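# Load four desk cartons onto cart, park in yellow bay

## Task

Transfer all four cartons from the desk onto the utility cart and then get the cart into the yellow bay so that each of its four wheels rests inside the taped outline, not touching the tape. No carton may overhang the edges of the cart's trays. Anything the robot picked up and is still gripping or touching at the end counts as not done, as does anything that stays in place only because the robot holds it. The robot must not fall over or finish leaning. At the end, release everything and move the robot away.

## Robot and tools

Robot: a Hello Robot Stretch 3, with one arm. It has a two-wheel base (0.33 m long, 0.34 m wide) that can only drive straight or spin in place, never sideways. A spin pivots about the point midway between the drive wheels, 0.05 m behind the front edge. A lift rides up and down a mast, and the arm telescopes out to the robot's RIGHT side, so to shift the gripper forward or back you drive the base. With the arm pulled in and the wrist folded, the wrist pokes about 0.06 m past the right side and a spin sweeps a 0.28 m radius; an unfolded, level wrist reaches beyond that.

Frames: the base frame sits on the floor between the drive wheels, x forward, y left, z up. hand_pose is reported in it, at the point where closed fingertips meet. The odometry frame is the base frame as it was at the scene's start; heading is positive to the left, between -3.142 and 3.142.

Cameras: head_camera and nav_camera are both on the head and aim with head_pan_rad and head_tilt_rad; wrist_camera is on the gripper.

Tool execute_actions takes "actions", a list run in order (an empty list just reports the state plus one image per camera). Each action may have "robot", "steps" (integer 1 to 450 control steps at 30 per second; defaults to 1) and "until" (only alongside steps; cuts the action short once all its conditions hold). An action with only steps just waits. If any value is invalid or out of range, the entire call is rejected and nothing new runs.

"robot" is one of: a single command; {"stop": true}, which brakes everything and clears the queue; or a list of up to 8 commands executed one after another, where {"pause_s": s} (s at most 15) waits. A command can hold "base", "joints" and "contact_limits"; base and joint motions begin together and keep going across later actions and while you think. A new command takes over immediately, discarding the remainder of any older queue; joints it doesn't name keep their goals.

"base" holds exactly one key. translate_m: a relative drive in metres from wherever the base is when that command begins, forward positive, magnitude at most 1. rotate_rad: a relative turn in radians from the current heading, counter-clockwise (left) positive, magnitude at most 3.2.

"joints" holds absolute targets, by name, all for the one arm and head: lift_m 0 to 1.1 (arm height on the mast, metres); arm_m 0 to 0.52 (extension, metres); wrist_yaw_rad -1.345 to 4.42 (0 along the arm, positive swings toward the front, 3.0 folded over the base); wrist_pitch_rad -1.57 to 0.451 (0 level, negative tips fingertips down); wrist_roll_rad -2.911 to 2.911 (0 has fingers side by side, level); gripper_m -0.089 to 0.179 (larger is wider; the real fingertip gap is smaller than the value by about 0.007 near closed and 0.025 wide open, and zero under 0.007); head_pan_rad -3.953 to 1.73 (0 forward, positive left, -1.57 looks along the arm); head_tilt_rad -1.53 to 0.419 (0 level, negative down).

"contact_limits": {"arm_m": n}, n being a motor effort percent from 1 to 100, makes that arm motion halt with contact_stop at roughly that effort; smaller is gentler, too small stops at once. It holds until the next arm_m command.

Fast base motion (0.30 m/s, 1.9 rad/s) needs lift_m under 0.30, arm_m under 0.03 and wrist_yaw_rad over 2.54; otherwise 0.10 m/s and 0.63 rad/s.

"until" uses "robot", "any" or "all". {"robot": {"status": "ended"}} waits until nothing reads moving and no queue runs. Fields such as lift_m, lift_m_goal, lift_m_status, base_status, translate_m, rotate_rad, queue, queue_left, refusals take [op, value] with =, !=, <, <=, >, >=, or a status word. {"any": {"status": "ended"}} fires when any one motion or the queue finishes.

Tool zoom_image: "camera" (head_camera, nav_camera or wrist_camera) and "region" [x0, y0, x1, y1] in pixels of that camera's last image, origin top-left, at most 504 by 504.

Tool finished_scene: "scene", the integer scene number; it grades the scene and cannot be reversed. Before calling it, make sure all motion has ended.

Result lines: base_status shows progress like (translate_m +0.12 of +0.30); joint_goals and joint_status per joint; measured_speeds; refusals, queue (idle, running, done, dropped, stopped) and queue_left. Status words: moving, done, off_target (came to rest short, may still push), contact_stop (that lift or arm went slack), time_out, stopped, not_commanded, torque_fault (a wrist servo cut out for 10 s and is limp). robot.on_its_own appears when the robot altered a goal itself, a joint is slack or off, a motor strains at rest, or base_tilt has drifted 3 degrees or more. lidar_m gives 12 distances in 30 degree sectors, 1st straight ahead, counting counter-clockwise, in a plane 0.17 m up. wrist_depth_mm and head_depth_mm are 7 by 7 depth grids in mm. motor_effort is percent per joint, positive pushing toward larger values; it is noisy. base_tilt is in degrees, forward and right positive. Lines starting refused:, dropped: or replaced: explain skipped or superseded commands.

Gripping: command gripper_m below the object's width to squeeze; to let go, open at least 0.02 beyond where the pads first met the object. Neither the reading nor done proves you hold anything.

Cautions: fold or unfold the wrist only with lift_m between 0.32 and 0.95, wrist_pitch_rad -0.4 and roll near 0; once folded, lift_m may drop to 0.25. With yaw below -0.4 keep pitch at -0.5 or lower. Pushing something rigid with the gripper above about 0.45 m, pushing again after a contact_stop, or driving while hooked on something fixed can tip the robot; if it snags, reverse the last move in small steps, pull the gripper free, and lower lift_m to about 0.2 if it stays tilted. Avoid drops, slams and hard shoves; loose objects may occasionally get nudged by something else.

Each tool is called after "Request:" in YAML: its name, and indented under it one key for each argument.

## Session

Request:
execute_actions:
  actions: []

Scene clock: 0.00 s.
robot.base_odometry: x=+0.000 y=+0.000 heading=+0.000 (m, m, rad; robot's odometry frame)
robot.turned_by_wheels: +0.000 (rad since the last result)
robot.turned_by_imu: +0.000 (rad since the last result)
robot.base_tilt: forward=+0.1 right=-0.9 (deg)
robot.lidar_m: 0.91 1.99 1.90 2.25 1.78 1.23 1.75 1.64 1.58 1.62 2.17 0.92
robot.head_depth_mm: 1914 2885 2924 2928 2346 1333 851 / 1909 2930 3041 3030 2443 1324 859 / 1920 2898 3203 3143 2550 1306 865 / 1944 2748 3351 3366 2713 2692 2200 / 1952 2964 3584 3518 3536 2883 2221 / 1955 3001 3403 3474 3530 3237 2171 / 1988 2813 2956 2998 3114 2984 2187
robot.base_status: not_commanded
robot.joint_positions: lift_m=+0.514 arm_m=-0.001 wrist_yaw_rad=+3.026 wrist_pitch_rad=-0.485 wrist_roll_rad=-0.020 gripper_m=+0.037 head_pan_rad=-0.015 head_tilt_rad=-0.005
robot.joint_goals: lift_m=+0.514 arm_m=-0.001 wrist_yaw_rad=+3.026 wrist_pitch_rad=-0.485 wrist_roll_rad=-0.020 gripper_m=+0.037 head_pan_rad=-0.015 head_tilt_rad=-0.005
robot.joint_status: lift_m=not_commanded arm_m=not_commanded wrist_yaw_rad=not_commanded wrist_pitch_rad=not_commanded wrist_roll_rad=not_commanded gripper_m=not_commanded head_pan_rad=not_commanded head_tilt_rad=not_commanded
robot.measured_speeds: translate_m=+0.000 rotate_rad=+0.000 lift_m=+0.000 arm_m=+0.000 wrist_yaw_rad=+0.000 wrist_pitch_rad=+0.000 wrist_roll_rad=+0.000 head_pan_rad=+0.000 head_tilt_rad=+0.000
robot: refusals=0 queue=idle queue_left=0
robot.motor_effort: left_wheel=+0 right_wheel=+0 lift_m=+29 arm_m=-1 wrist_yaw_rad=+0 wrist_pitch_rad=+7 wrist_roll_rad=+0 gripper_m=+0 head_pan_rad=+0 head_tilt_rad=+3 (%)
robot.hand_pose: x=+0.0035 y=+0.0698 z=+0.5121 quat_wxyz=(+0.208, +0.688, +0.132, +0.683) (m; robot's base frame)
robot.wrist_depth_mm: - - - - - - - / - - - - - - - / - - - - - - - / 978 956 - - - - - / 781 822 857 845 931 900 933 / 696 701 - 723 769 752 785 / 594 622 620 645 636 673 684
pictures: head_camera (sideways: a quarter turn clockwise sets it upright), nav_camera (sideways: a quarter turn counterclockwise sets it upright), wrist_camera
Images, in order (width x height): head_camera 896x504, nav_camera 672x504, wrist_camera 644x364.

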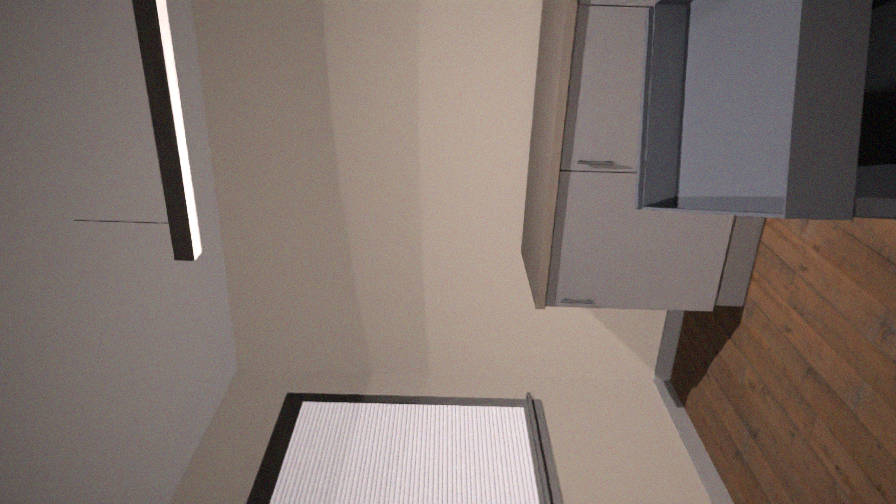

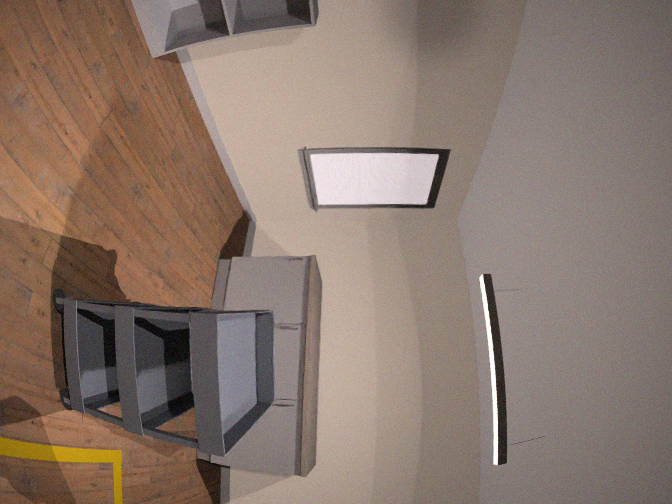

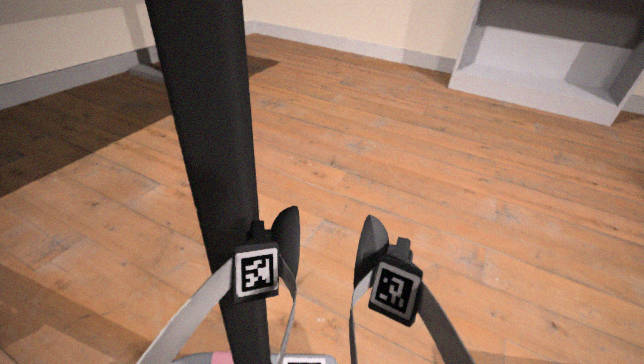

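Request:
execute_actions:
  actions:
    - {"robot":{"joints":{"head_pan_rad":-0.9,"head_tilt_rad":-0.8}},"steps":100,"until":{"robot":{"status":"ended"}}}

Request:
execute_actions:
  actions:
    - {"robot":{"joints":{"head_pan_rad":-2.6,"head_tilt_rad":-0.6}},"steps":100,"until":{"robot":{"status":"ended"}}}

Scene clock: 3.57 s.
robot.base_odometry: x=+0.000 y=+0.000 heading=+0.000 (m, m, rad; robot's odometry frame)
robot.turned_by_wheels: +0.000 (rad since the last result)
robot.turned_by_imu: +0.000 (rad since the last result)
robot.base_tilt: forward=+0.2 right=-0.9 (deg)
robot.lidar_m: 0.91 1.99 1.89 2.25 1.78 1.23 1.75 1.64 1.58 1.62 2.17 0.92
robot.head_depth_mm: 2070 2182 2241 1855 1551 1333 1166 / 2361 2563 2309 1843 1535 1323 1160 / 2814 2845 2277 1840 1526 1317 1168 / 2997 2927 2243 1810 1522 1305 1144 / 2878 2933 2204 1787 1502 1293 1141 / 2741 2853 2205 1785 1488 1285 1131 / 2120 2323 1283 1430 1417 1278 1127
robot.base_status: not_commanded
robot.joint_positions: lift_m=+0.514 arm_m=-0.001 wrist_yaw_rad=+3.026 wrist_pitch_rad=-0.485 wrist_roll_rad=-0.020 gripper_m=+0.037 head_pan_rad=-0.893 head_tilt_rad=-0.790
robot.joint_goals: lift_m=+0.514 arm_m=-0.001 wrist_yaw_rad=+3.026 wrist_pitch_rad=-0.485 wrist_roll_rad=-0.020 gripper_m=+0.037 head_pan_rad=-0.900 head_tilt_rad=-0.800
robot.joint_status: lift_m=not_commanded arm_m=not_commanded wrist_yaw_rad=not_commanded wrist_pitch_rad=not_commanded wrist_roll_rad=not_commanded gripper_m=not_commanded head_pan_rad=done head_tilt_rad=done
robot.measured_speeds: translate_m=+0.000 rotate_rad=+0.000 lift_m=+0.000 arm_m=+0.000 wrist_yaw_rad=+0.000 wrist_pitch_rad=+0.000 wrist_roll_rad=+0.000 head_pan_rad=+0.000 head_tilt_rad=+0.000
robot: refusals=0 queue=done queue_left=0
robot.motor_effort: left_wheel=+0(1) right_wheel=+0(0) lift_m=+30(30) arm_m=+0(0) wrist_yaw_rad=+0(0) wrist_pitch_rad=+7(7) wrist_roll_rad=+0(1) gripper_m=-1(0) head_pan_rad=-5(53) head_tilt_rad=-6(49) (%)
robot.hand_pose: x=+0.0035 y=+0.0698 z=+0.5121 quat_wxyz=(+0.208, +0.688, +0.132, +0.683) (m; robot's base frame)
robot.wrist_depth_mm: - - - - - - - / - - - - - - - / - - - - - - - / 963 980 - - - - - / 793 827 840 861 908 882 921 / 698 683 - 723 744 770 776 / 599 607 621 643 647 659 687
pictures: head_camera (sideways: a quarter turn clockwise sets it upright), nav_camera (sideways: a quarter turn counterclockwise sets it upright), wrist_camera
Images, in order (width x height): head_camera 896x504, nav_camera 672x504, wrist_camera 644x364.

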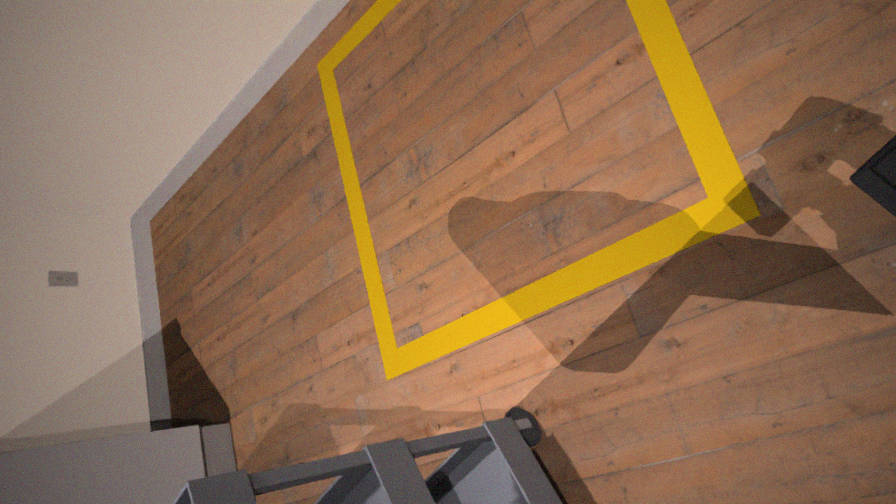

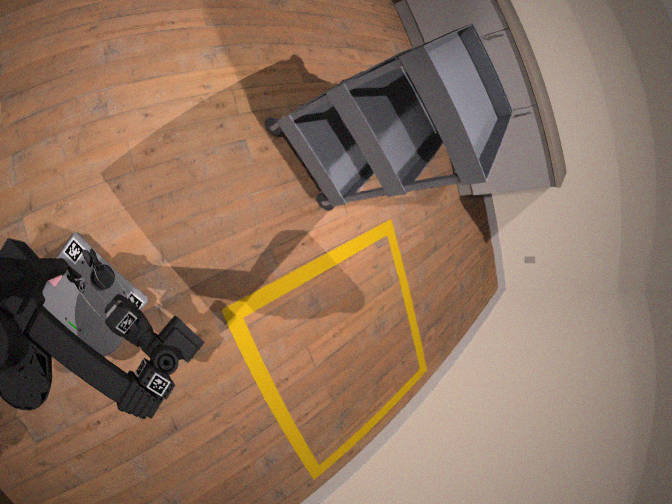

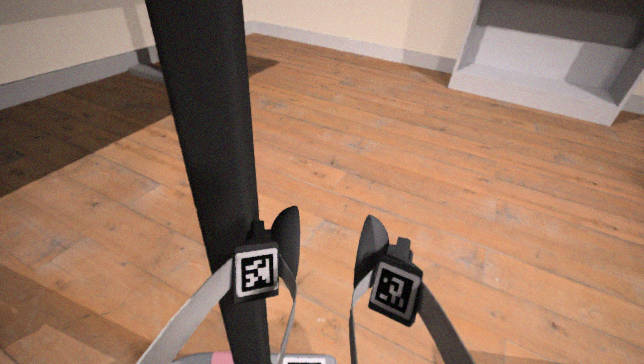

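Scene clock: 4.97 s.
robot.base_odometry: x=+0.000 y=+0.000 heading=+0.000 (m, m, rad; robot's odometry frame)
robot.turned_by_wheels: +0.000 (rad since the last result)
robot.turned_by_imu: +0.000 (rad since the last result)
robot.base_tilt: forward=+0.2 right=-0.9 (deg)
robot.lidar_m: 0.91 1.99 1.90 2.26 1.78 1.24 1.75 1.64 1.58 1.63 2.16 0.92
robot.head_depth_mm: 1852 2005 2139 2199 1810 1486 1243 / 1781 1995 2314 2324 1791 1471 1242 / 1654 1847 2132 2284 1776 1455 1232 / 1551 1729 1951 2130 1767 1446 1223 / 1465 1624 1803 2030 1752 1434 1219 / 1385 1524 1701 1920 1739 1422 1219 / 1327 1445 1601 1788 1730 1420 1213
robot.base_status: not_commanded
robot.joint_positions: lift_m=+0.514 arm_m=-0.001 wrist_yaw_rad=+3.026 wrist_pitch_rad=-0.485 wrist_roll_rad=-0.020 gripper_m=+0.037 head_pan_rad=-2.593 head_tilt_rad=-0.606
robot.joint_goals: lift_m=+0.514 arm_m=-0.001 wrist_yaw_rad=+3.026 wrist_pitch_rad=-0.485 wrist_roll_rad=-0.020 gripper_m=+0.037 head_pan_rad=-2.600 head_tilt_rad=-0.600
robot.joint_status: lift_m=not_commanded arm_m=not_commanded wrist_yaw_rad=not_commanded wrist_pitch_rad=not_commanded wrist_roll_rad=not_commanded gripper_m=not_commanded head_pan_rad=done head_tilt_rad=done
robot.measured_speeds: translate_m=+0.000 rotate_rad=+0.000 lift_m=+0.000 arm_m=+0.000 wrist_yaw_rad=+0.000 wrist_pitch_rad=+0.000 wrist_roll_rad=+0.000 head_pan_rad=+0.000 head_tilt_rad=+0.000
robot: refusals=0 queue=done queue_left=0
robot.motor_effort: left_wheel=+0(0) right_wheel=+0(0) lift_m=+30(30) arm_m=-1(0) wrist_yaw_rad=+0(0) wrist_pitch_rad=+7(7) wrist_roll_rad=+0(0) gripper_m=-1(1) head_pan_rad=-5(53) head_tilt_rad=+5(26) (%)
robot.hand_pose: x=+0.0035 y=+0.0698 z=+0.5121 quat_wxyz=(+0.208, +0.688, +0.132, +0.683) (m; robot's base frame)
robot.wrist_depth_mm: - - - - - - - / - - - - - - - / - - - - - - - / 958 998 - - - - - / 804 821 823 866 894 893 928 / 683 704 - 714 765 792 788 / 613 613 625 646 651 664 678
pictures: head_camera (sideways: a quarter turn clockwise sets it upright), nav_camera (sideways: a quarter turn counterclockwise sets it upright), wrist_camera
Images, in order (width x height): head_camera 896x504, nav_camera 672x504, wrist_camera 644x364.

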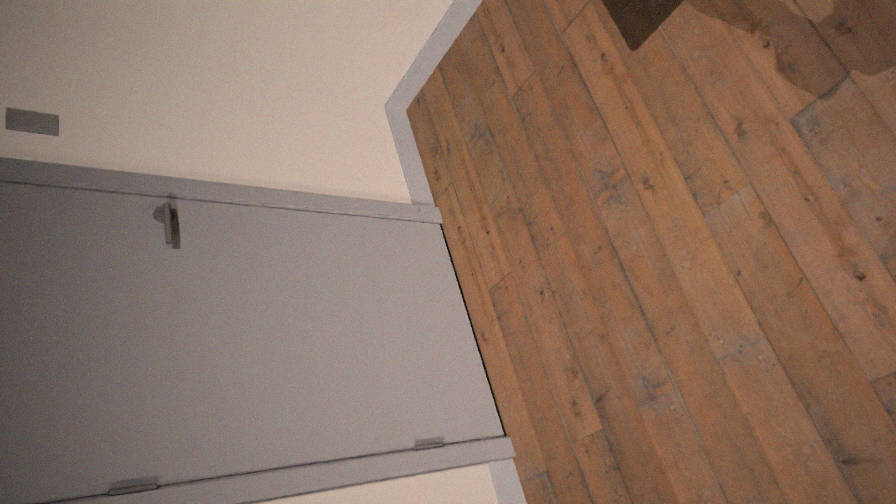

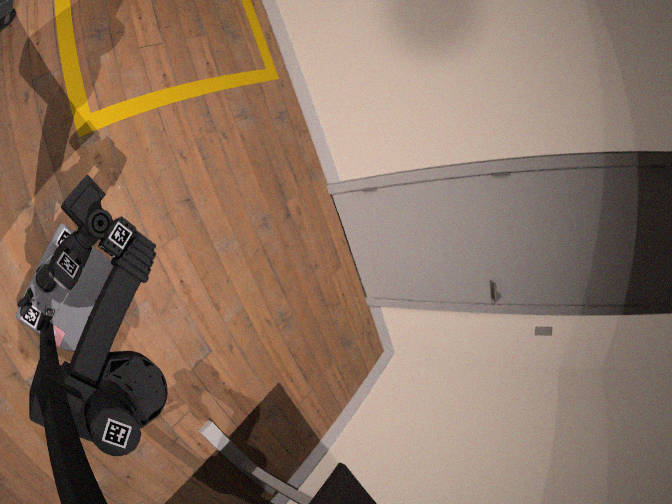

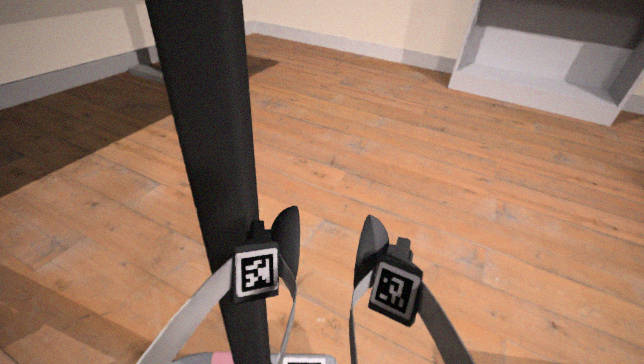

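Request:
execute_actions:
  actions:
    - {"robot":{"joints":{"head_pan_rad":-3.9,"head_tilt_rad":-0.5}},"steps":100,"until":{"robot":{"status":"ended"}}}

Scene clock: 10.07 s.
robot.base_odometry: x=+0.000 y=+0.000 heading=+0.000 (m, m, rad; robot's odometry frame)
robot.turned_by_wheels: +0.000 (rad since the last result)
robot.turned_by_imu: +0.000 (rad since the last result)
robot.base_tilt: forward=+0.2 right=-0.9 (deg)
robot.lidar_m: 0.91 1.99 1.89 2.25 1.78 1.23 1.75 1.64 1.58 1.63 2.16 0.92
robot.head_depth_mm: - - - - - - - / 1565 1713 1822 - - - - / 1527 1675 1780 1262 1982 1628 - / 1498 1633 1718 1241 1969 1556 1285 / 1454 1571 1658 1169 1952 1543 1289 / 1408 1535 1623 1155 1942 1541 1287 / 1376 1507 1596 1088 1864 1516 1276
robot.base_status: not_commanded
robot.joint_positions: lift_m=+0.514 arm_m=-0.001 wrist_yaw_rad=+3.026 wrist_pitch_rad=-0.485 wrist_roll_rad=-0.020 gripper_m=+0.037 head_pan_rad=-3.893 head_tilt_rad=-0.508
robot.joint_goals: lift_m=+0.514 arm_m=-0.001 wrist_yaw_rad=+3.026 wrist_pitch_rad=-0.485 wrist_roll_rad=-0.020 gripper_m=+0.037 head_pan_rad=-3.900 head_tilt_rad=-0.500
robot.joint_status: lift_m=not_commanded arm_m=not_commanded wrist_yaw_rad=not_commanded wrist_pitch_rad=not_commanded wrist_roll_rad=not_commanded gripper_m=not_commanded head_pan_rad=done head_tilt_rad=done
robot.measured_speeds: translate_m=+0.000 rotate_rad=+0.000 lift_m=+0.000 arm_m=+0.000 wrist_yaw_rad=+0.000 wrist_pitch_rad=+0.000 wrist_roll_rad=+0.000 head_pan_rad=+0.000 head_tilt_rad=+0.000
robot: refusals=0 queue=done queue_left=0
robot.motor_effort: left_wheel=+1(0) right_wheel=+0(0) lift_m=+29(30) arm_m=+0(0) wrist_yaw_rad=+0(0) wrist_pitch_rad=+7(7) wrist_roll_rad=+0(0) gripper_m=+0(0) head_pan_rad=-4(53) head_tilt_rad=+5(20) (%)
robot.hand_pose: x=+0.0035 y=+0.0698 z=+0.5121 quat_wxyz=(+0.208, +0.688, +0.132, +0.683) (m; robot's base frame)
robot.wrist_depth_mm: - - - - - - - / - - - - - - - / - - - - - - - / 949 990 - - - - - / 804 830 838 853 915 929 933 / 675 716 - 731 775 751 780 / 614 622 643 641 646 668 675
pictures: head_camera (sideways: a quarter turn clockwise sets it upright), nav_camera (sideways: a quarter turn counterclockwise sets it upright), wrist_camera
Images, in order (width x height): head_camera 896x504, nav_camera 672x504, wrist_camera 644x364.

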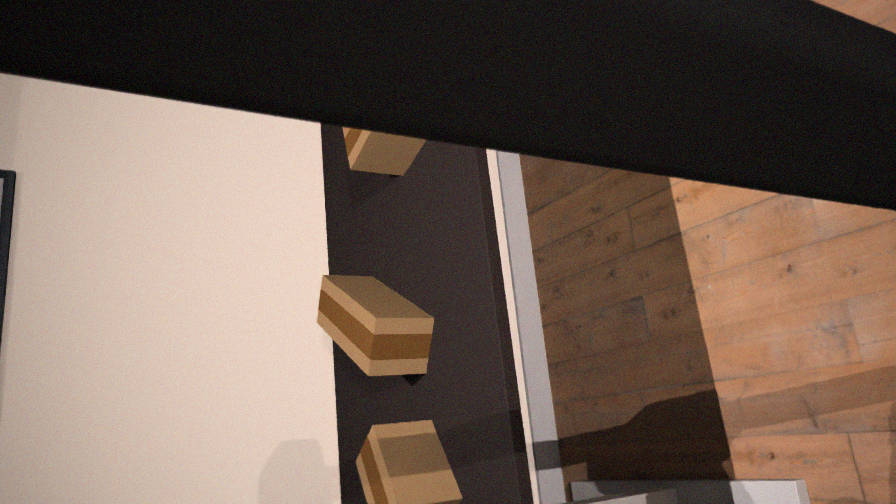

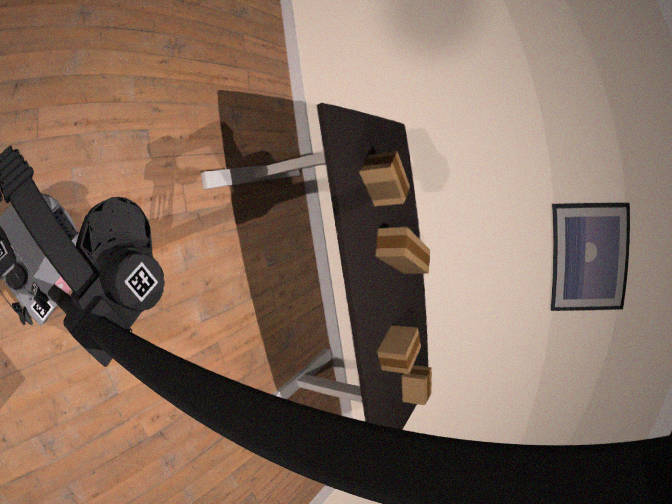

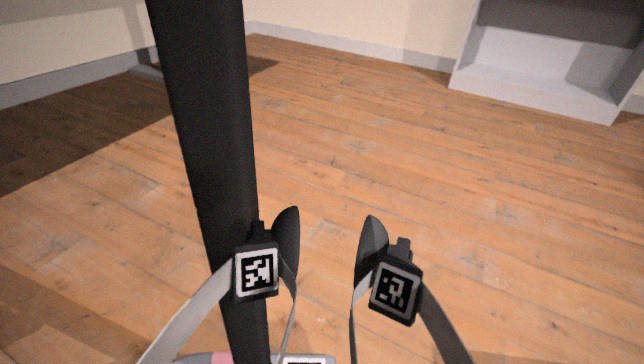

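Request:
execute_actions:
  actions:
    - {"robot":[{"base":{"translate_m":-0.35},"joints":{"lift_m":0.8,"wrist_pitch_rad":-0.4,"wrist_roll_rad":0,"gripper_m":0.179,"head_pan_rad":-1.57,"head_tilt_rad":-0.6}},{"base":{"rotate_rad":-2.07},"joints":{"wrist_yaw_rad":0}}],"steps":450,"until":{"robot":{"status":"ended"}}}

Scene clock: 62.33 s.
robot.base_odometry: x=-0.350 y=+0.000 heading=-2.070 (m, m, rad; robot's odometry frame)
robot.turned_by_wheels: -2.070 (rad since the last result)
robot.turned_by_imu: -2.058 (rad since the last result)
robot.base_tilt: forward=+0.2 right=-0.9 (deg)
robot.lidar_m: 1.39 1.47 2.00 1.27 1.26 2.26 2.07 1.52 1.44 0.91 1.44 1.45
robot.head_depth_mm: 1165 1297 1380 934 840 1491 1295 / 1164 1291 1397 1004 836 1493 1282 / 1164 1284 1380 917 826 1507 1272 / 1157 1282 1372 908 818 1509 - / 1158 1277 1366 1010 812 1407 1204 / 1157 1279 1431 1564 834 1478 1220 / 1156 1277 1425 1619 1751 1431 1216
robot.base_status: done (rotate_rad -2.0699 of -2.0700)
robot.joint_positions: lift_m=+0.800 arm_m=-0.001 wrist_yaw_rad=+0.002 wrist_pitch_rad=-0.417 wrist_roll_rad=-0.005 gripper_m=+0.179 head_pan_rad=-1.577 head_tilt_rad=-0.593
robot.joint_goals: lift_m=+0.800 arm_m=-0.001 wrist_yaw_rad=+0.000 wrist_pitch_rad=-0.400 wrist_roll_rad=+0.000 gripper_m=+0.179 head_pan_rad=-1.570 head_tilt_rad=-0.600
robot.joint_status: lift_m=done arm_m=not_commanded wrist_yaw_rad=done wrist_pitch_rad=done wrist_roll_rad=done gripper_m=done head_pan_rad=done head_tilt_rad=done
robot.measured_speeds: translate_m=+0.000 rotate_rad=+0.000 lift_m=+0.000 arm_m=+0.000 wrist_yaw_rad=+0.000 wrist_pitch_rad=+0.000 wrist_roll_rad=+0.000 head_pan_rad=+0.000 head_tilt_rad=+0.000
robot: refusals=0 queue=done queue_left=0
robot.motor_effort: left_wheel=+4(9) right_wheel=-2(4) lift_m=+33(35) arm_m=-1(1) wrist_yaw_rad=-2(5) wrist_pitch_rad=+9(10) wrist_roll_rad=+2(4) gripper_m=+0(82) head_pan_rad=+4(53) head_tilt_rad=-4(16) (%)
robot.hand_pose: x=-0.0210 y=-0.3687 z=+0.8127 quat_wxyz=(+0.694, +0.148, -0.689, -0.146) (m; robot's base frame)
robot.wrist_depth_mm: - - - - 991 969 929 / - - - 680 520 540 862 / - - 523 512 522 542 584 / - - 412 407 394 407 420 / - - - - - - - / - - - - - - - / 927 929 944 946 984 - -
pictures: head_camera (sideways: a quarter turn clockwise sets it upright), nav_camera (sideways: a quarter turn counterclockwise sets it upright), wrist_camera
Images, in order (width x height): head_camera 896x504, nav_camera 672x504, wrist_camera 644x364.

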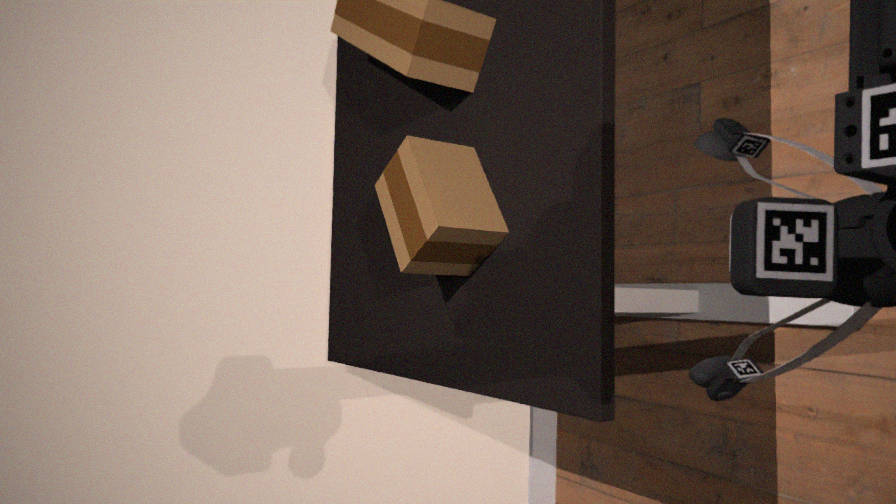

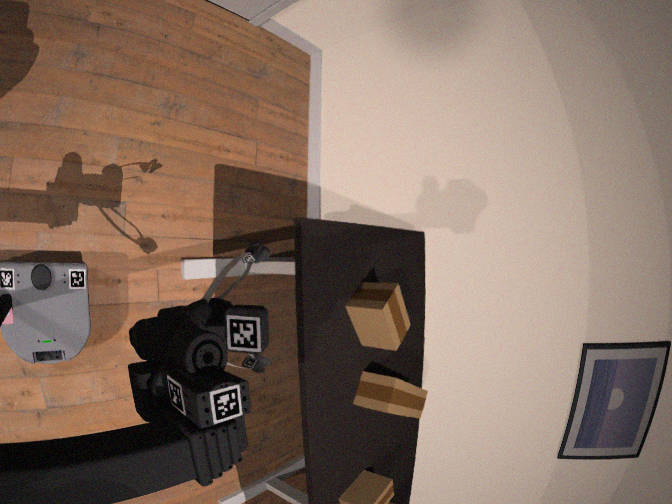

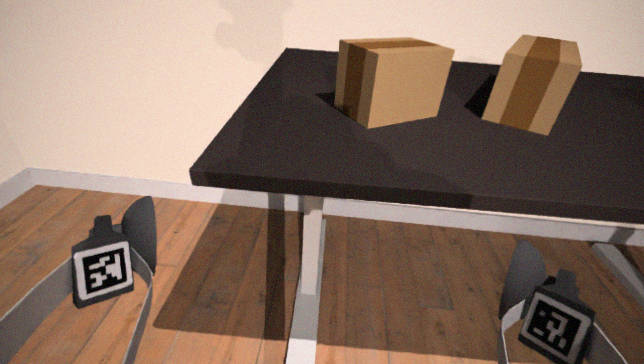

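Request:
execute_actions:
  actions:
    - {"robot":[{"base":{"rotate_rad":-0.5},"joints":{"lift_m":0.95,"wrist_pitch_rad":-0.7,"wrist_yaw_rad":-0.5}},{"base":{"translate_m":0.43},"joints":{"arm_m":0.43}}],"steps":450,"until":{"robot":{"status":"ended"}}}

Scene clock: 93.03 s.
robot.base_odometry: x=-0.712 y=-0.233 heading=-2.570 (m, m, rad; robot's odometry frame)
robot.turned_by_wheels: -0.500 (rad since the last result)
robot.turned_by_imu: -0.496 (rad since the last result)
robot.base_tilt: forward=+0.1 right=-0.9 (deg)
robot.lidar_m: 1.06 1.02 1.09 1.51 3.01 1.58 2.69 2.47 1.64 0.78 1.18 1.23
robot.head_depth_mm: 1360 1544 1686 - 881 1491 1259 / 1272 1411 - 964 803 1446 1249 / 1202 1311 1388 851 799 1374 1249 / 1137 1247 - 976 794 700 1206 / 1080 1197 1286 1011 812 1308 1226 / 1025 1125 1229 1036 1568 1444 1222 / 982 1068 1175 1305 1489 1432 1222
robot.base_status: done (translate_m +0.4300 of +0.4300)
robot.joint_positions: lift_m=+0.950 arm_m=+0.430 wrist_yaw_rad=-0.498 wrist_pitch_rad=-0.710 wrist_roll_rad=-0.004 gripper_m=+0.179 head_pan_rad=-1.577 head_tilt_rad=-0.593
robot.joint_goals: lift_m=+0.950 arm_m=+0.430 wrist_yaw_rad=-0.500 wrist_pitch_rad=-0.700 wrist_roll_rad=+0.000 gripper_m=+0.179 head_pan_rad=-1.570 head_tilt_rad=-0.600
robot.joint_status: lift_m=done arm_m=done wrist_yaw_rad=done wrist_pitch_rad=done wrist_roll_rad=done gripper_m=done head_pan_rad=done head_tilt_rad=done
robot.measured_speeds: translate_m=+0.000 rotate_rad=+0.000 lift_m=+0.000 arm_m=+0.000 wrist_yaw_rad=+0.000 wrist_pitch_rad=+0.000 wrist_roll_rad=+0.000 head_pan_rad=+0.000 head_tilt_rad=+0.000
robot: refusals=0 queue=done queue_left=0
robot.motor_effort: left_wheel=+3(11) right_wheel=-2(5) lift_m=+33(37) arm_m=+5(6) wrist_yaw_rad=-3(5) wrist_pitch_rad=+5(6) wrist_roll_rad=+1(2) gripper_m=+0(0) head_pan_rad=+4(4) head_tilt_rad=-4(4) (%)
robot.hand_pose: x=-0.1068 y=-0.7315 z=+0.9033 quat_wxyz=(+0.584, +0.076, -0.702, -0.402) (m; robot's base frame)
robot.wrist_depth_mm: 486 576 686 523 720 615 578 / 522 571 577 548 397 610 597 / 481 481 494 484 391 489 523 / 411 422 427 276 423 443 456 / 370 378 363 241 379 386 401 / 333 325 319 216 334 346 - / 298 298 292 202 302 305 -
pictures: head_camera (sideways: a quarter turn clockwise sets it upright), nav_camera (sideways: a quarter turn counterclockwise sets it upright), wrist_camera
Images, in order (width x height): head_camera 896x504, nav_camera 672x504, wrist_camera 644x364.

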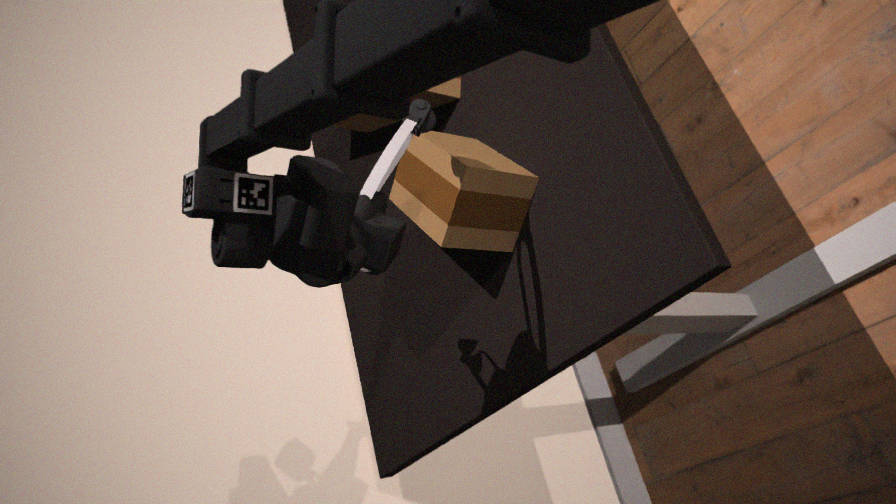

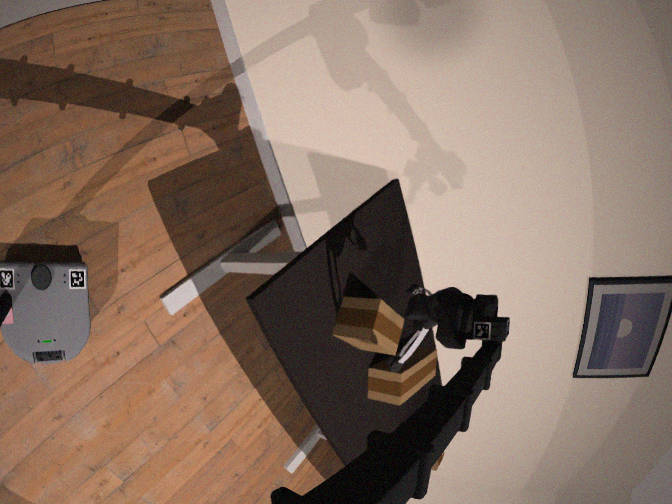

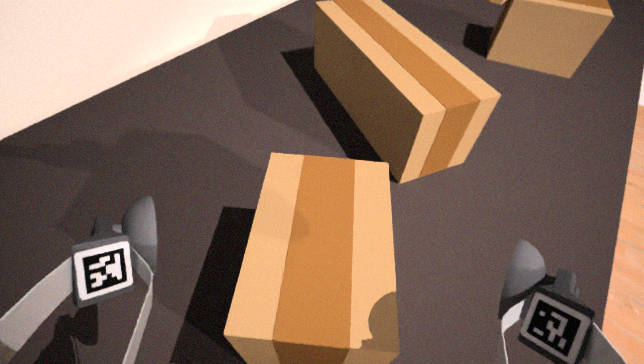

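Request:
execute_actions:
  actions:
    - {"robot":[{"joints":{"arm_m":0.45}},{"joints":{"lift_m":0.85}}],"steps":450,"until":{"robot":{"status":"ended"}}}

Scene clock: 97.60 s.
robot.base_odometry: x=-0.712 y=-0.233 heading=-2.570 (m, m, rad; robot's odometry frame)
robot.turned_by_wheels: +0.000 (rad since the last result)
robot.turned_by_imu: +0.000 (rad since the last result)
robot.base_tilt: forward=+0.2 right=-0.9 (deg)
robot.lidar_m: 1.05 1.02 1.09 1.50 3.01 1.58 2.69 2.47 1.64 0.77 1.18 1.24
robot.head_depth_mm: 1366 1546 1499 984 869 - - / 1281 1434 1488 - - 1432 1246 / 1209 1349 1457 829 797 1367 1239 / 1139 1260 1375 911 793 702 1205 / 1078 1192 1284 1009 809 1309 1229 / 1026 1125 1232 1035 1588 1447 1223 / 977 1070 1175 1308 1482 1436 1219
robot.base_status: done (translate_m +0.4300 of +0.4300)
robot.joint_positions: lift_m=+0.850 arm_m=+0.450 wrist_yaw_rad=-0.498 wrist_pitch_rad=-0.710 wrist_roll_rad=-0.004 gripper_m=+0.179 head_pan_rad=-1.577 head_tilt_rad=-0.593
robot.joint_goals: lift_m=+0.850 arm_m=+0.450 wrist_yaw_rad=-0.500 wrist_pitch_rad=-0.700 wrist_roll_rad=+0.000 gripper_m=+0.179 head_pan_rad=-1.570 head_tilt_rad=-0.600
robot.joint_status: lift_m=done arm_m=done wrist_yaw_rad=done wrist_pitch_rad=done wrist_roll_rad=done gripper_m=done head_pan_rad=done head_tilt_rad=done
robot.measured_speeds: translate_m=+0.000 rotate_rad=+0.000 lift_m=+0.000 arm_m=+0.000 wrist_yaw_rad=+0.000 wrist_pitch_rad=+0.000 wrist_roll_rad=+0.000 head_pan_rad=+0.000 head_tilt_rad=+0.000
robot: refusals=0 queue=done queue_left=0
robot.motor_effort: left_wheel=+3(3) right_wheel=-2(2) lift_m=+26(31) arm_m=+5(4) wrist_yaw_rad=-3(2) wrist_pitch_rad=+5(6) wrist_roll_rad=+2(2) gripper_m=+0(1) head_pan_rad=+5(5) head_tilt_rad=-4(4) (%)
robot.hand_pose: x=-0.1068 y=-0.7515 z=+0.8036 quat_wxyz=(+0.584, +0.076, -0.702, -0.402) (m; robot's base frame)
robot.wrist_depth_mm: 470 480 493 479 312 273 515 / 392 397 404 202 295 312 436 / 336 337 330 170 172 348 364 / 290 290 153 146 149 306 311 / 256 268 131 129 131 271 271 / 234 228 115 116 117 123 242 / 206 209 121 108 108 110 221
pictures: head_camera (sideways: a quarter turn clockwise sets it upright), nav_camera (sideways: a quarter turn counterclockwise sets it upright), wrist_camera
Images, in order (width x height): head_camera 896x504, nav_camera 672x504, wrist_camera 644x364.

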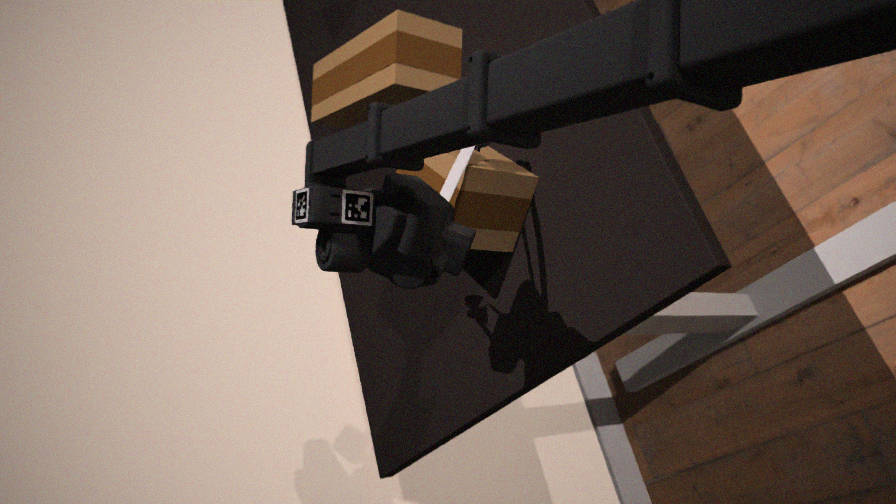

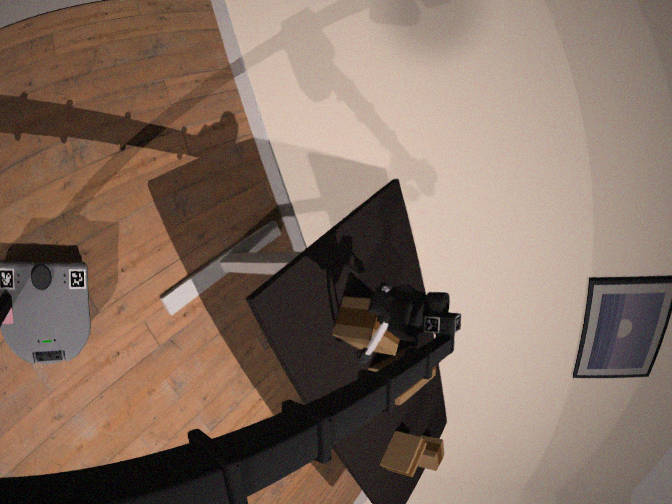

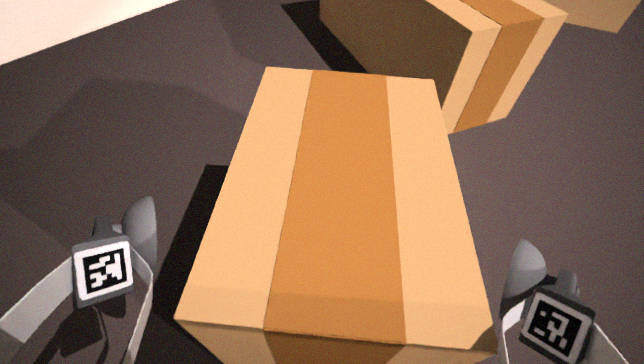

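Request:
execute_actions:
  actions:
    - {"robot":[{"joints":{"lift_m":0.835}},{"joints":{"gripper_m":0.03}}],"steps":450,"until":{"robot":{"status":"ended"}}}
    - {"robot":{"joints":{"lift_m":0.88}},"steps":100,"until":{"robot":{"status":"ended"}}}

Scene clock: 103.63 s.
robot.base_odometry: x=-0.712 y=-0.233 heading=-2.570 (m, m, rad; robot's odometry frame)
robot.turned_by_wheels: +0.000 (rad since the last result)
robot.turned_by_imu: +0.000 (rad since the last result)
robot.base_tilt: forward=+0.2 right=-0.9 (deg)
robot.lidar_m: 1.06 1.02 1.09 1.51 3.01 1.58 2.69 2.47 1.65 0.78 1.18 1.23
robot.head_depth_mm: 1364 1543 1504 971 - - 1226 / 1279 1437 1555 - 780 1441 1251 / 1203 1349 - 817 797 1360 1243 / 1135 1265 1356 907 791 701 1207 / 1081 1191 1291 1010 810 1317 1224 / 1025 1124 1231 1035 1585 1431 1221 / 977 1072 1182 1299 1502 1436 1215
robot.base_status: done (translate_m +0.4300 of +0.4300)
robot.joint_positions: lift_m=+0.880 arm_m=+0.450 wrist_yaw_rad=-0.500 wrist_pitch_rad=-0.722 wrist_roll_rad=+0.002 gripper_m=+0.036 head_pan_rad=-1.577 head_tilt_rad=-0.594
robot.joint_goals: lift_m=+0.880 arm_m=+0.450 wrist_yaw_rad=-0.500 wrist_pitch_rad=-0.700 wrist_roll_rad=+0.000 gripper_m=+0.034 head_pan_rad=-1.570 head_tilt_rad=-0.600
robot.joint_status: lift_m=done arm_m=done wrist_yaw_rad=done wrist_pitch_rad=done wrist_roll_rad=done gripper_m=off_target head_pan_rad=done head_tilt_rad=done
robot.measured_speeds: translate_m=+0.000 rotate_rad=+0.001 lift_m=+0.000 arm_m=+0.000 wrist_yaw_rad=+0.000 wrist_pitch_rad=+0.000 wrist_roll_rad=+0.000 head_pan_rad=+0.000 head_tilt_rad=+0.000
robot: refusals=0 queue=done queue_left=0
robot.on_its_own: gripper_m is held at +0.034, not at your +0.030, by its stall guard, which is still easing
robot.motor_effort: left_wheel=+2(7) right_wheel=-3(7) lift_m=+34(37) arm_m=+3(5) wrist_yaw_rad=+0(8) wrist_pitch_rad=+12(14) wrist_roll_rad=-1(2) gripper_m=-35(96) head_pan_rad=+4(4) head_tilt_rad=-4(4) (%)
robot.hand_pose: x=-0.1061 y=-0.7495 z=+0.8311 quat_wxyz=(+0.579, +0.078, -0.703, -0.406) (m; robot's base frame)
robot.wrist_depth_mm: 469 530 542 515 331 315 529 / 433 441 450 447 341 319 471 / 369 375 382 192 206 382 397 / 325 330 150 147 154 341 343 / 286 288 116 119 124 302 303 / 259 248 122 109 105 265 270 / 229 236 146 128 115 233 244
pictures: head_camera (sideways: a quarter turn clockwise sets it upright), nav_camera (sideways: a quarter turn counterclockwise sets it upright), wrist_camera
Images, in order (width x height): head_camera 896x504, nav_camera 672x504, wrist_camera 644x364.

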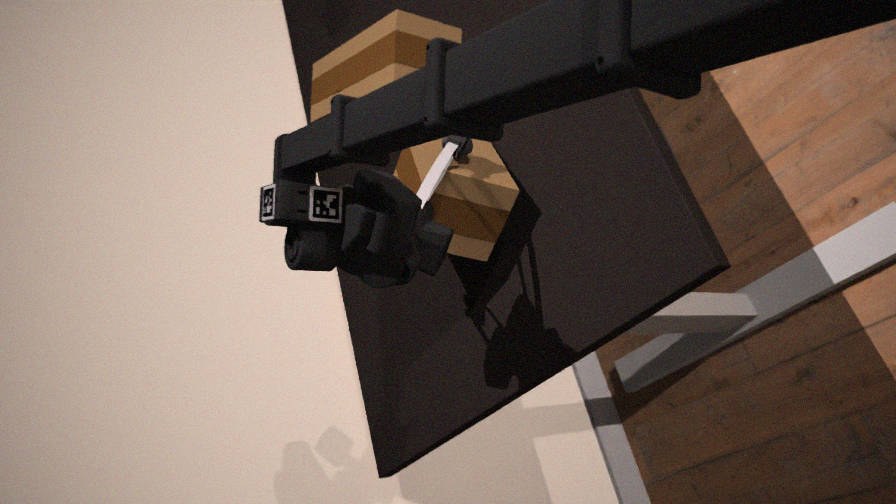

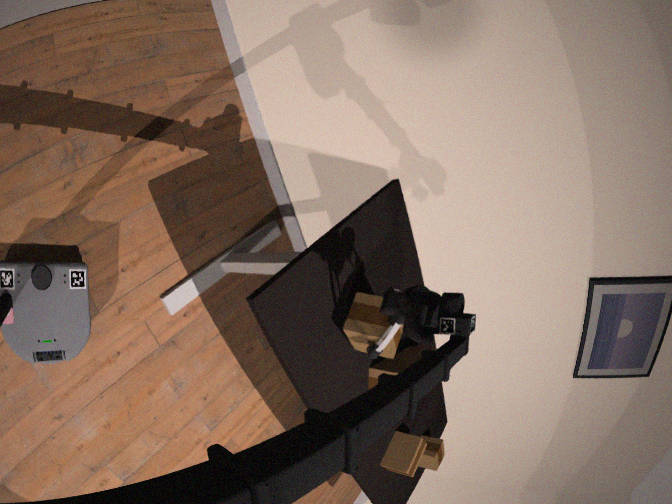

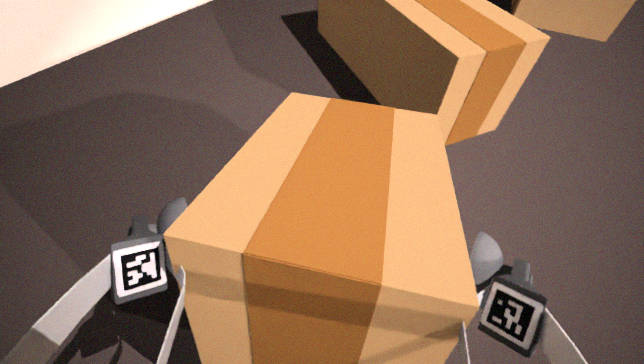

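Request:
execute_actions:
  actions:
    - {"robot":[{"joints":{"lift_m":0.835}},{"joints":{"gripper_m":0.179}},{"joints":{"lift_m":0.95}},{"joints":{"lift_m":1.02,"wrist_pitch_rad":-1.1,"arm_m":0.52},"base":{"translate_m":-0.05}}],"steps":450,"until":{"robot":{"status":"ended"}}}

Scene clock: 112.87 s.
robot.base_odometry: x=-0.670 y=-0.206 heading=-2.570 (m, m, rad; robot's odometry frame)
robot.turned_by_wheels: +0.000 (rad since the last result)
robot.turned_by_imu: -0.001 (rad since the last result)
robot.base_tilt: forward=+0.1 right=-0.9 (deg)
robot.lidar_m: 1.10 1.06 1.13 1.58 1.55 1.54 2.65 2.43 1.67 0.78 1.21 1.26
robot.head_depth_mm: 1385 - 1376 1008 896 1502 1259 / 1290 1493 1173 978 832 1479 1249 / 1204 1428 1450 896 796 1434 1243 / 1152 - 1291 861 790 1349 1229 / 1101 1210 1305 1010 783 1204 1224 / 1044 1154 1251 998 856 1435 1230 / 1002 1089 1192 1121 1521 1429 1218
robot.base_status: done (translate_m -0.0500 of -0.0500)
robot.joint_positions: lift_m=+1.020 arm_m=+0.519 wrist_yaw_rad=-0.499 wrist_pitch_rad=-1.103 wrist_roll_rad=+0.002 gripper_m=+0.179 head_pan_rad=-1.577 head_tilt_rad=-0.594
robot.joint_goals: lift_m=+1.020 arm_m=+0.520 wrist_yaw_rad=-0.500 wrist_pitch_rad=-1.100 wrist_roll_rad=+0.000 gripper_m=+0.179 head_pan_rad=-1.570 head_tilt_rad=-0.600
robot.joint_status: lift_m=done arm_m=done wrist_yaw_rad=done wrist_pitch_rad=done wrist_roll_rad=done gripper_m=done head_pan_rad=done head_tilt_rad=done
robot.measured_speeds: translate_m=+0.000 rotate_rad=+0.000 lift_m=+0.000 arm_m=+0.000 wrist_yaw_rad=+0.000 wrist_pitch_rad=+0.000 wrist_roll_rad=+0.000 head_pan_rad=+0.000 head_tilt_rad=+0.000
robot: refusals=0 queue=done queue_left=0
robot.motor_effort: left_wheel=+3(7) right_wheel=-2(6) lift_m=+33(34) arm_m=+5(8) wrist_yaw_rad=-2(2) wrist_pitch_rad=+2(8) wrist_roll_rad=-1(2) gripper_m=+0(83) head_pan_rad=+4(4) head_tilt_rad=-4(4) (%)
robot.hand_pose: x=-0.0666 y=-0.7464 z=+0.9190 quat_wxyz=(+0.492, +0.210, -0.675, -0.508) (m; robot's base frame)
robot.wrist_depth_mm: 468 453 453 449 313 306 455 / 428 429 430 431 359 410 423 / 404 407 405 272 396 395 398 / 388 385 382 260 378 379 388 / 367 367 362 246 360 360 371 / 353 347 345 236 347 346 - / 338 337 334 334 338 330 -
pictures: head_camera (sideways: a quarter turn clockwise sets it upright), nav_camera (sideways: a quarter turn counterclockwise sets it upright), wrist_camera
Images, in order (width x height): head_camera 896x504, nav_camera 672x504, wrist_camera 644x364.

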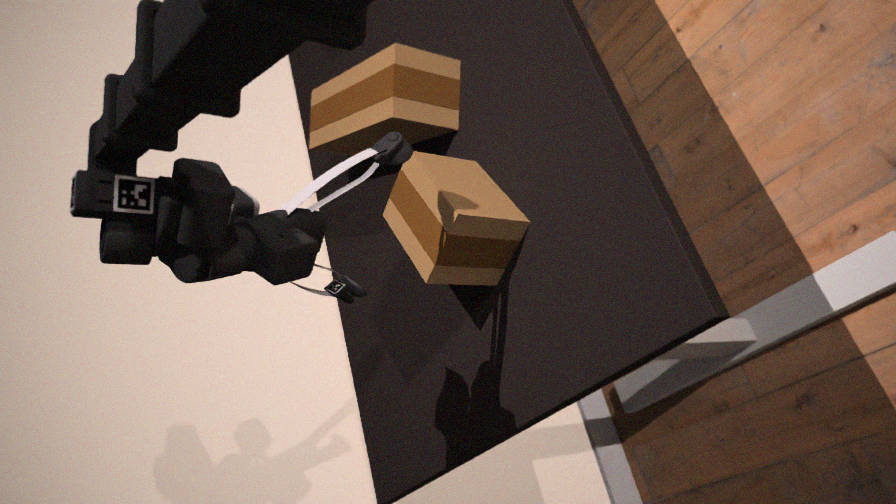

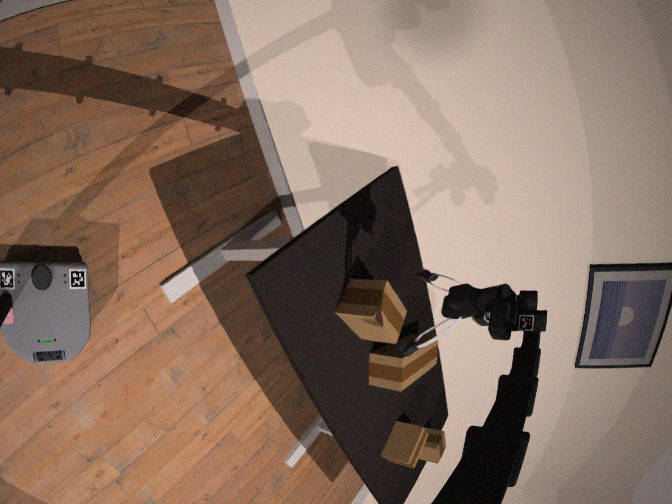

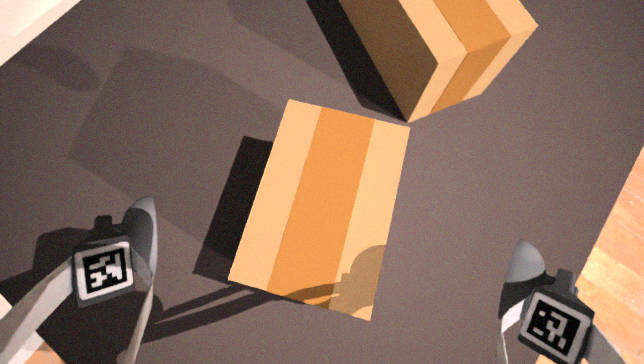

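Request:
execute_actions:
  actions:
    - {"robot":[{"base":{"rotate_rad":-0.7},"joints":{"arm_m":0.47,"wrist_yaw_rad":-0.46,"lift_m":1.04}},{"base":{"translate_m":0.2}},{"base":{"rotate_rad":0.46}},{"joints":{"lift_m":0.97}}],"steps":450,"until":{"robot":{"status":"ended"}}}

Scene clock: 140.53 s.
robot.base_odometry: x=-0.868 y=-0.180 heading=-2.810 (m, m, rad; robot's odometry frame)
robot.turned_by_wheels: -0.240 (rad since the last result)
robot.turned_by_imu: -0.239 (rad since the last result)
robot.base_tilt: forward=+0.1 right=-0.9 (deg)
robot.lidar_m: 1.11 0.99 1.00 1.21 2.21 1.74 2.79 2.53 1.69 0.65 1.02 1.02
robot.head_depth_mm: 1605 1868 - - 812 1443 1260 / 1439 1615 1211 943 804 710 1245 / 1293 1442 1114 849 775 650 1212 / 1172 1272 - 847 768 647 1150 / 1079 1190 1282 1008 784 661 1170 / 993 1088 1193 998 780 1327 1218 / 923 1002 1103 987 846 1409 1220
robot.base_status: done (rotate_rad +0.4599 of +0.4600)
robot.joint_positions: lift_m=+0.970 arm_m=+0.470 wrist_yaw_rad=-0.463 wrist_pitch_rad=-1.104 wrist_roll_rad=+0.002 gripper_m=+0.179 head_pan_rad=-1.577 head_tilt_rad=-0.594
robot.joint_goals: lift_m=+0.970 arm_m=+0.470 wrist_yaw_rad=-0.460 wrist_pitch_rad=-1.100 wrist_roll_rad=+0.000 gripper_m=+0.179 head_pan_rad=-1.570 head_tilt_rad=-0.600
robot.joint_status: lift_m=done arm_m=done wrist_yaw_rad=done wrist_pitch_rad=done wrist_roll_rad=done gripper_m=done head_pan_rad=done head_tilt_rad=done
robot.measured_speeds: translate_m=+0.000 rotate_rad=+0.000 lift_m=+0.000 arm_m=+0.000 wrist_yaw_rad=+0.000 wrist_pitch_rad=+0.000 wrist_roll_rad=+0.000 head_pan_rad=+0.000 head_tilt_rad=+0.000
robot: refusals=0 queue=done queue_left=0
robot.motor_effort: left_wheel=-2(11) right_wheel=+2(8) lift_m=+26(34) arm_m=-5(5) wrist_yaw_rad=+3(2) wrist_pitch_rad=+2(2) wrist_roll_rad=-2(2) gripper_m=-1(0) head_pan_rad=+5(4) head_tilt_rad=-4(4) (%)
robot.hand_pose: x=-0.0635 y=-0.6991 z=+0.8692 quat_wxyz=(+0.500, +0.222, -0.671, -0.500) (m; robot's base frame)
robot.wrist_depth_mm: 400 391 392 381 251 286 390 / 371 369 368 367 311 364 365 / 350 351 347 217 348 345 344 / 337 331 333 207 208 329 328 / 317 322 312 197 198 315 312 / 305 300 301 188 189 302 300 / 290 289 288 181 182 286 918
pictures: head_camera (sideways: a quarter turn clockwise sets it upright), nav_camera (sideways: a quarter turn counterclockwise sets it upright), wrist_camera
Images, in order (width x height): head_camera 896x504, nav_camera 672x504, wrist_camera 644x364.

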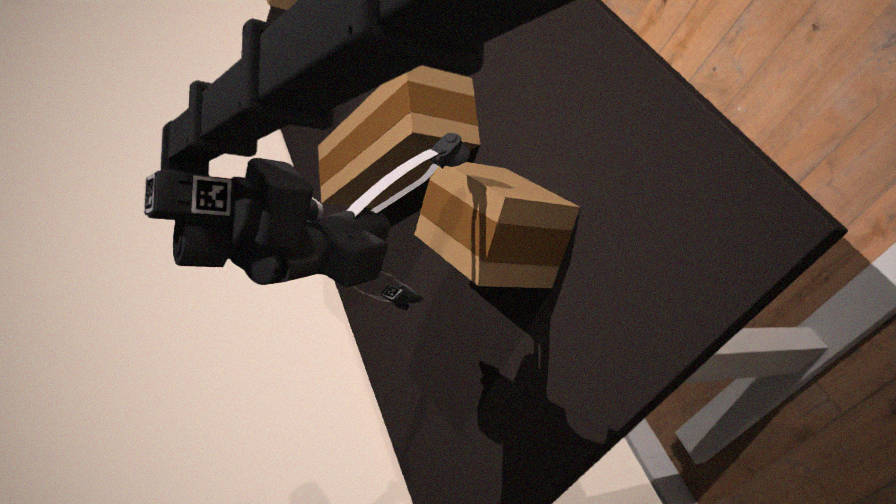

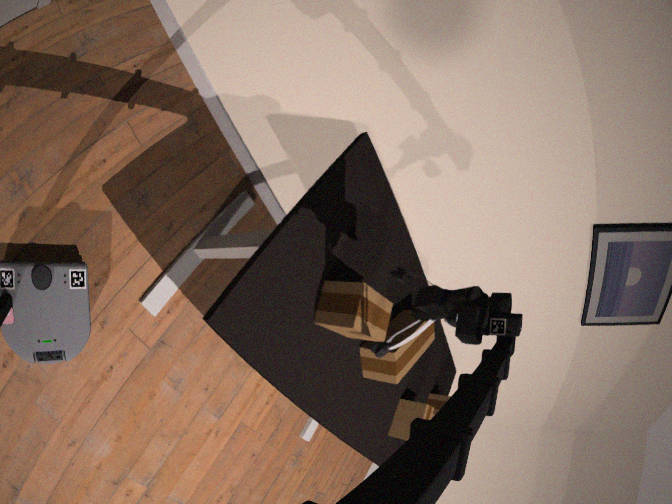

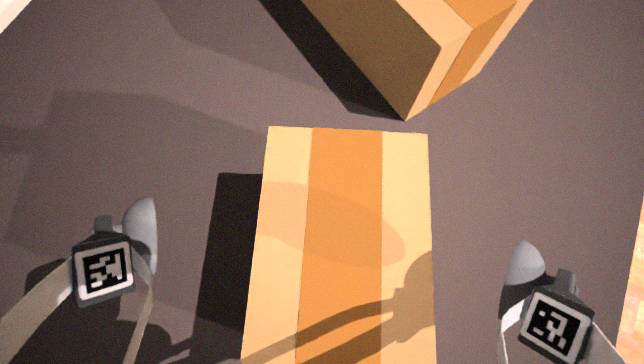

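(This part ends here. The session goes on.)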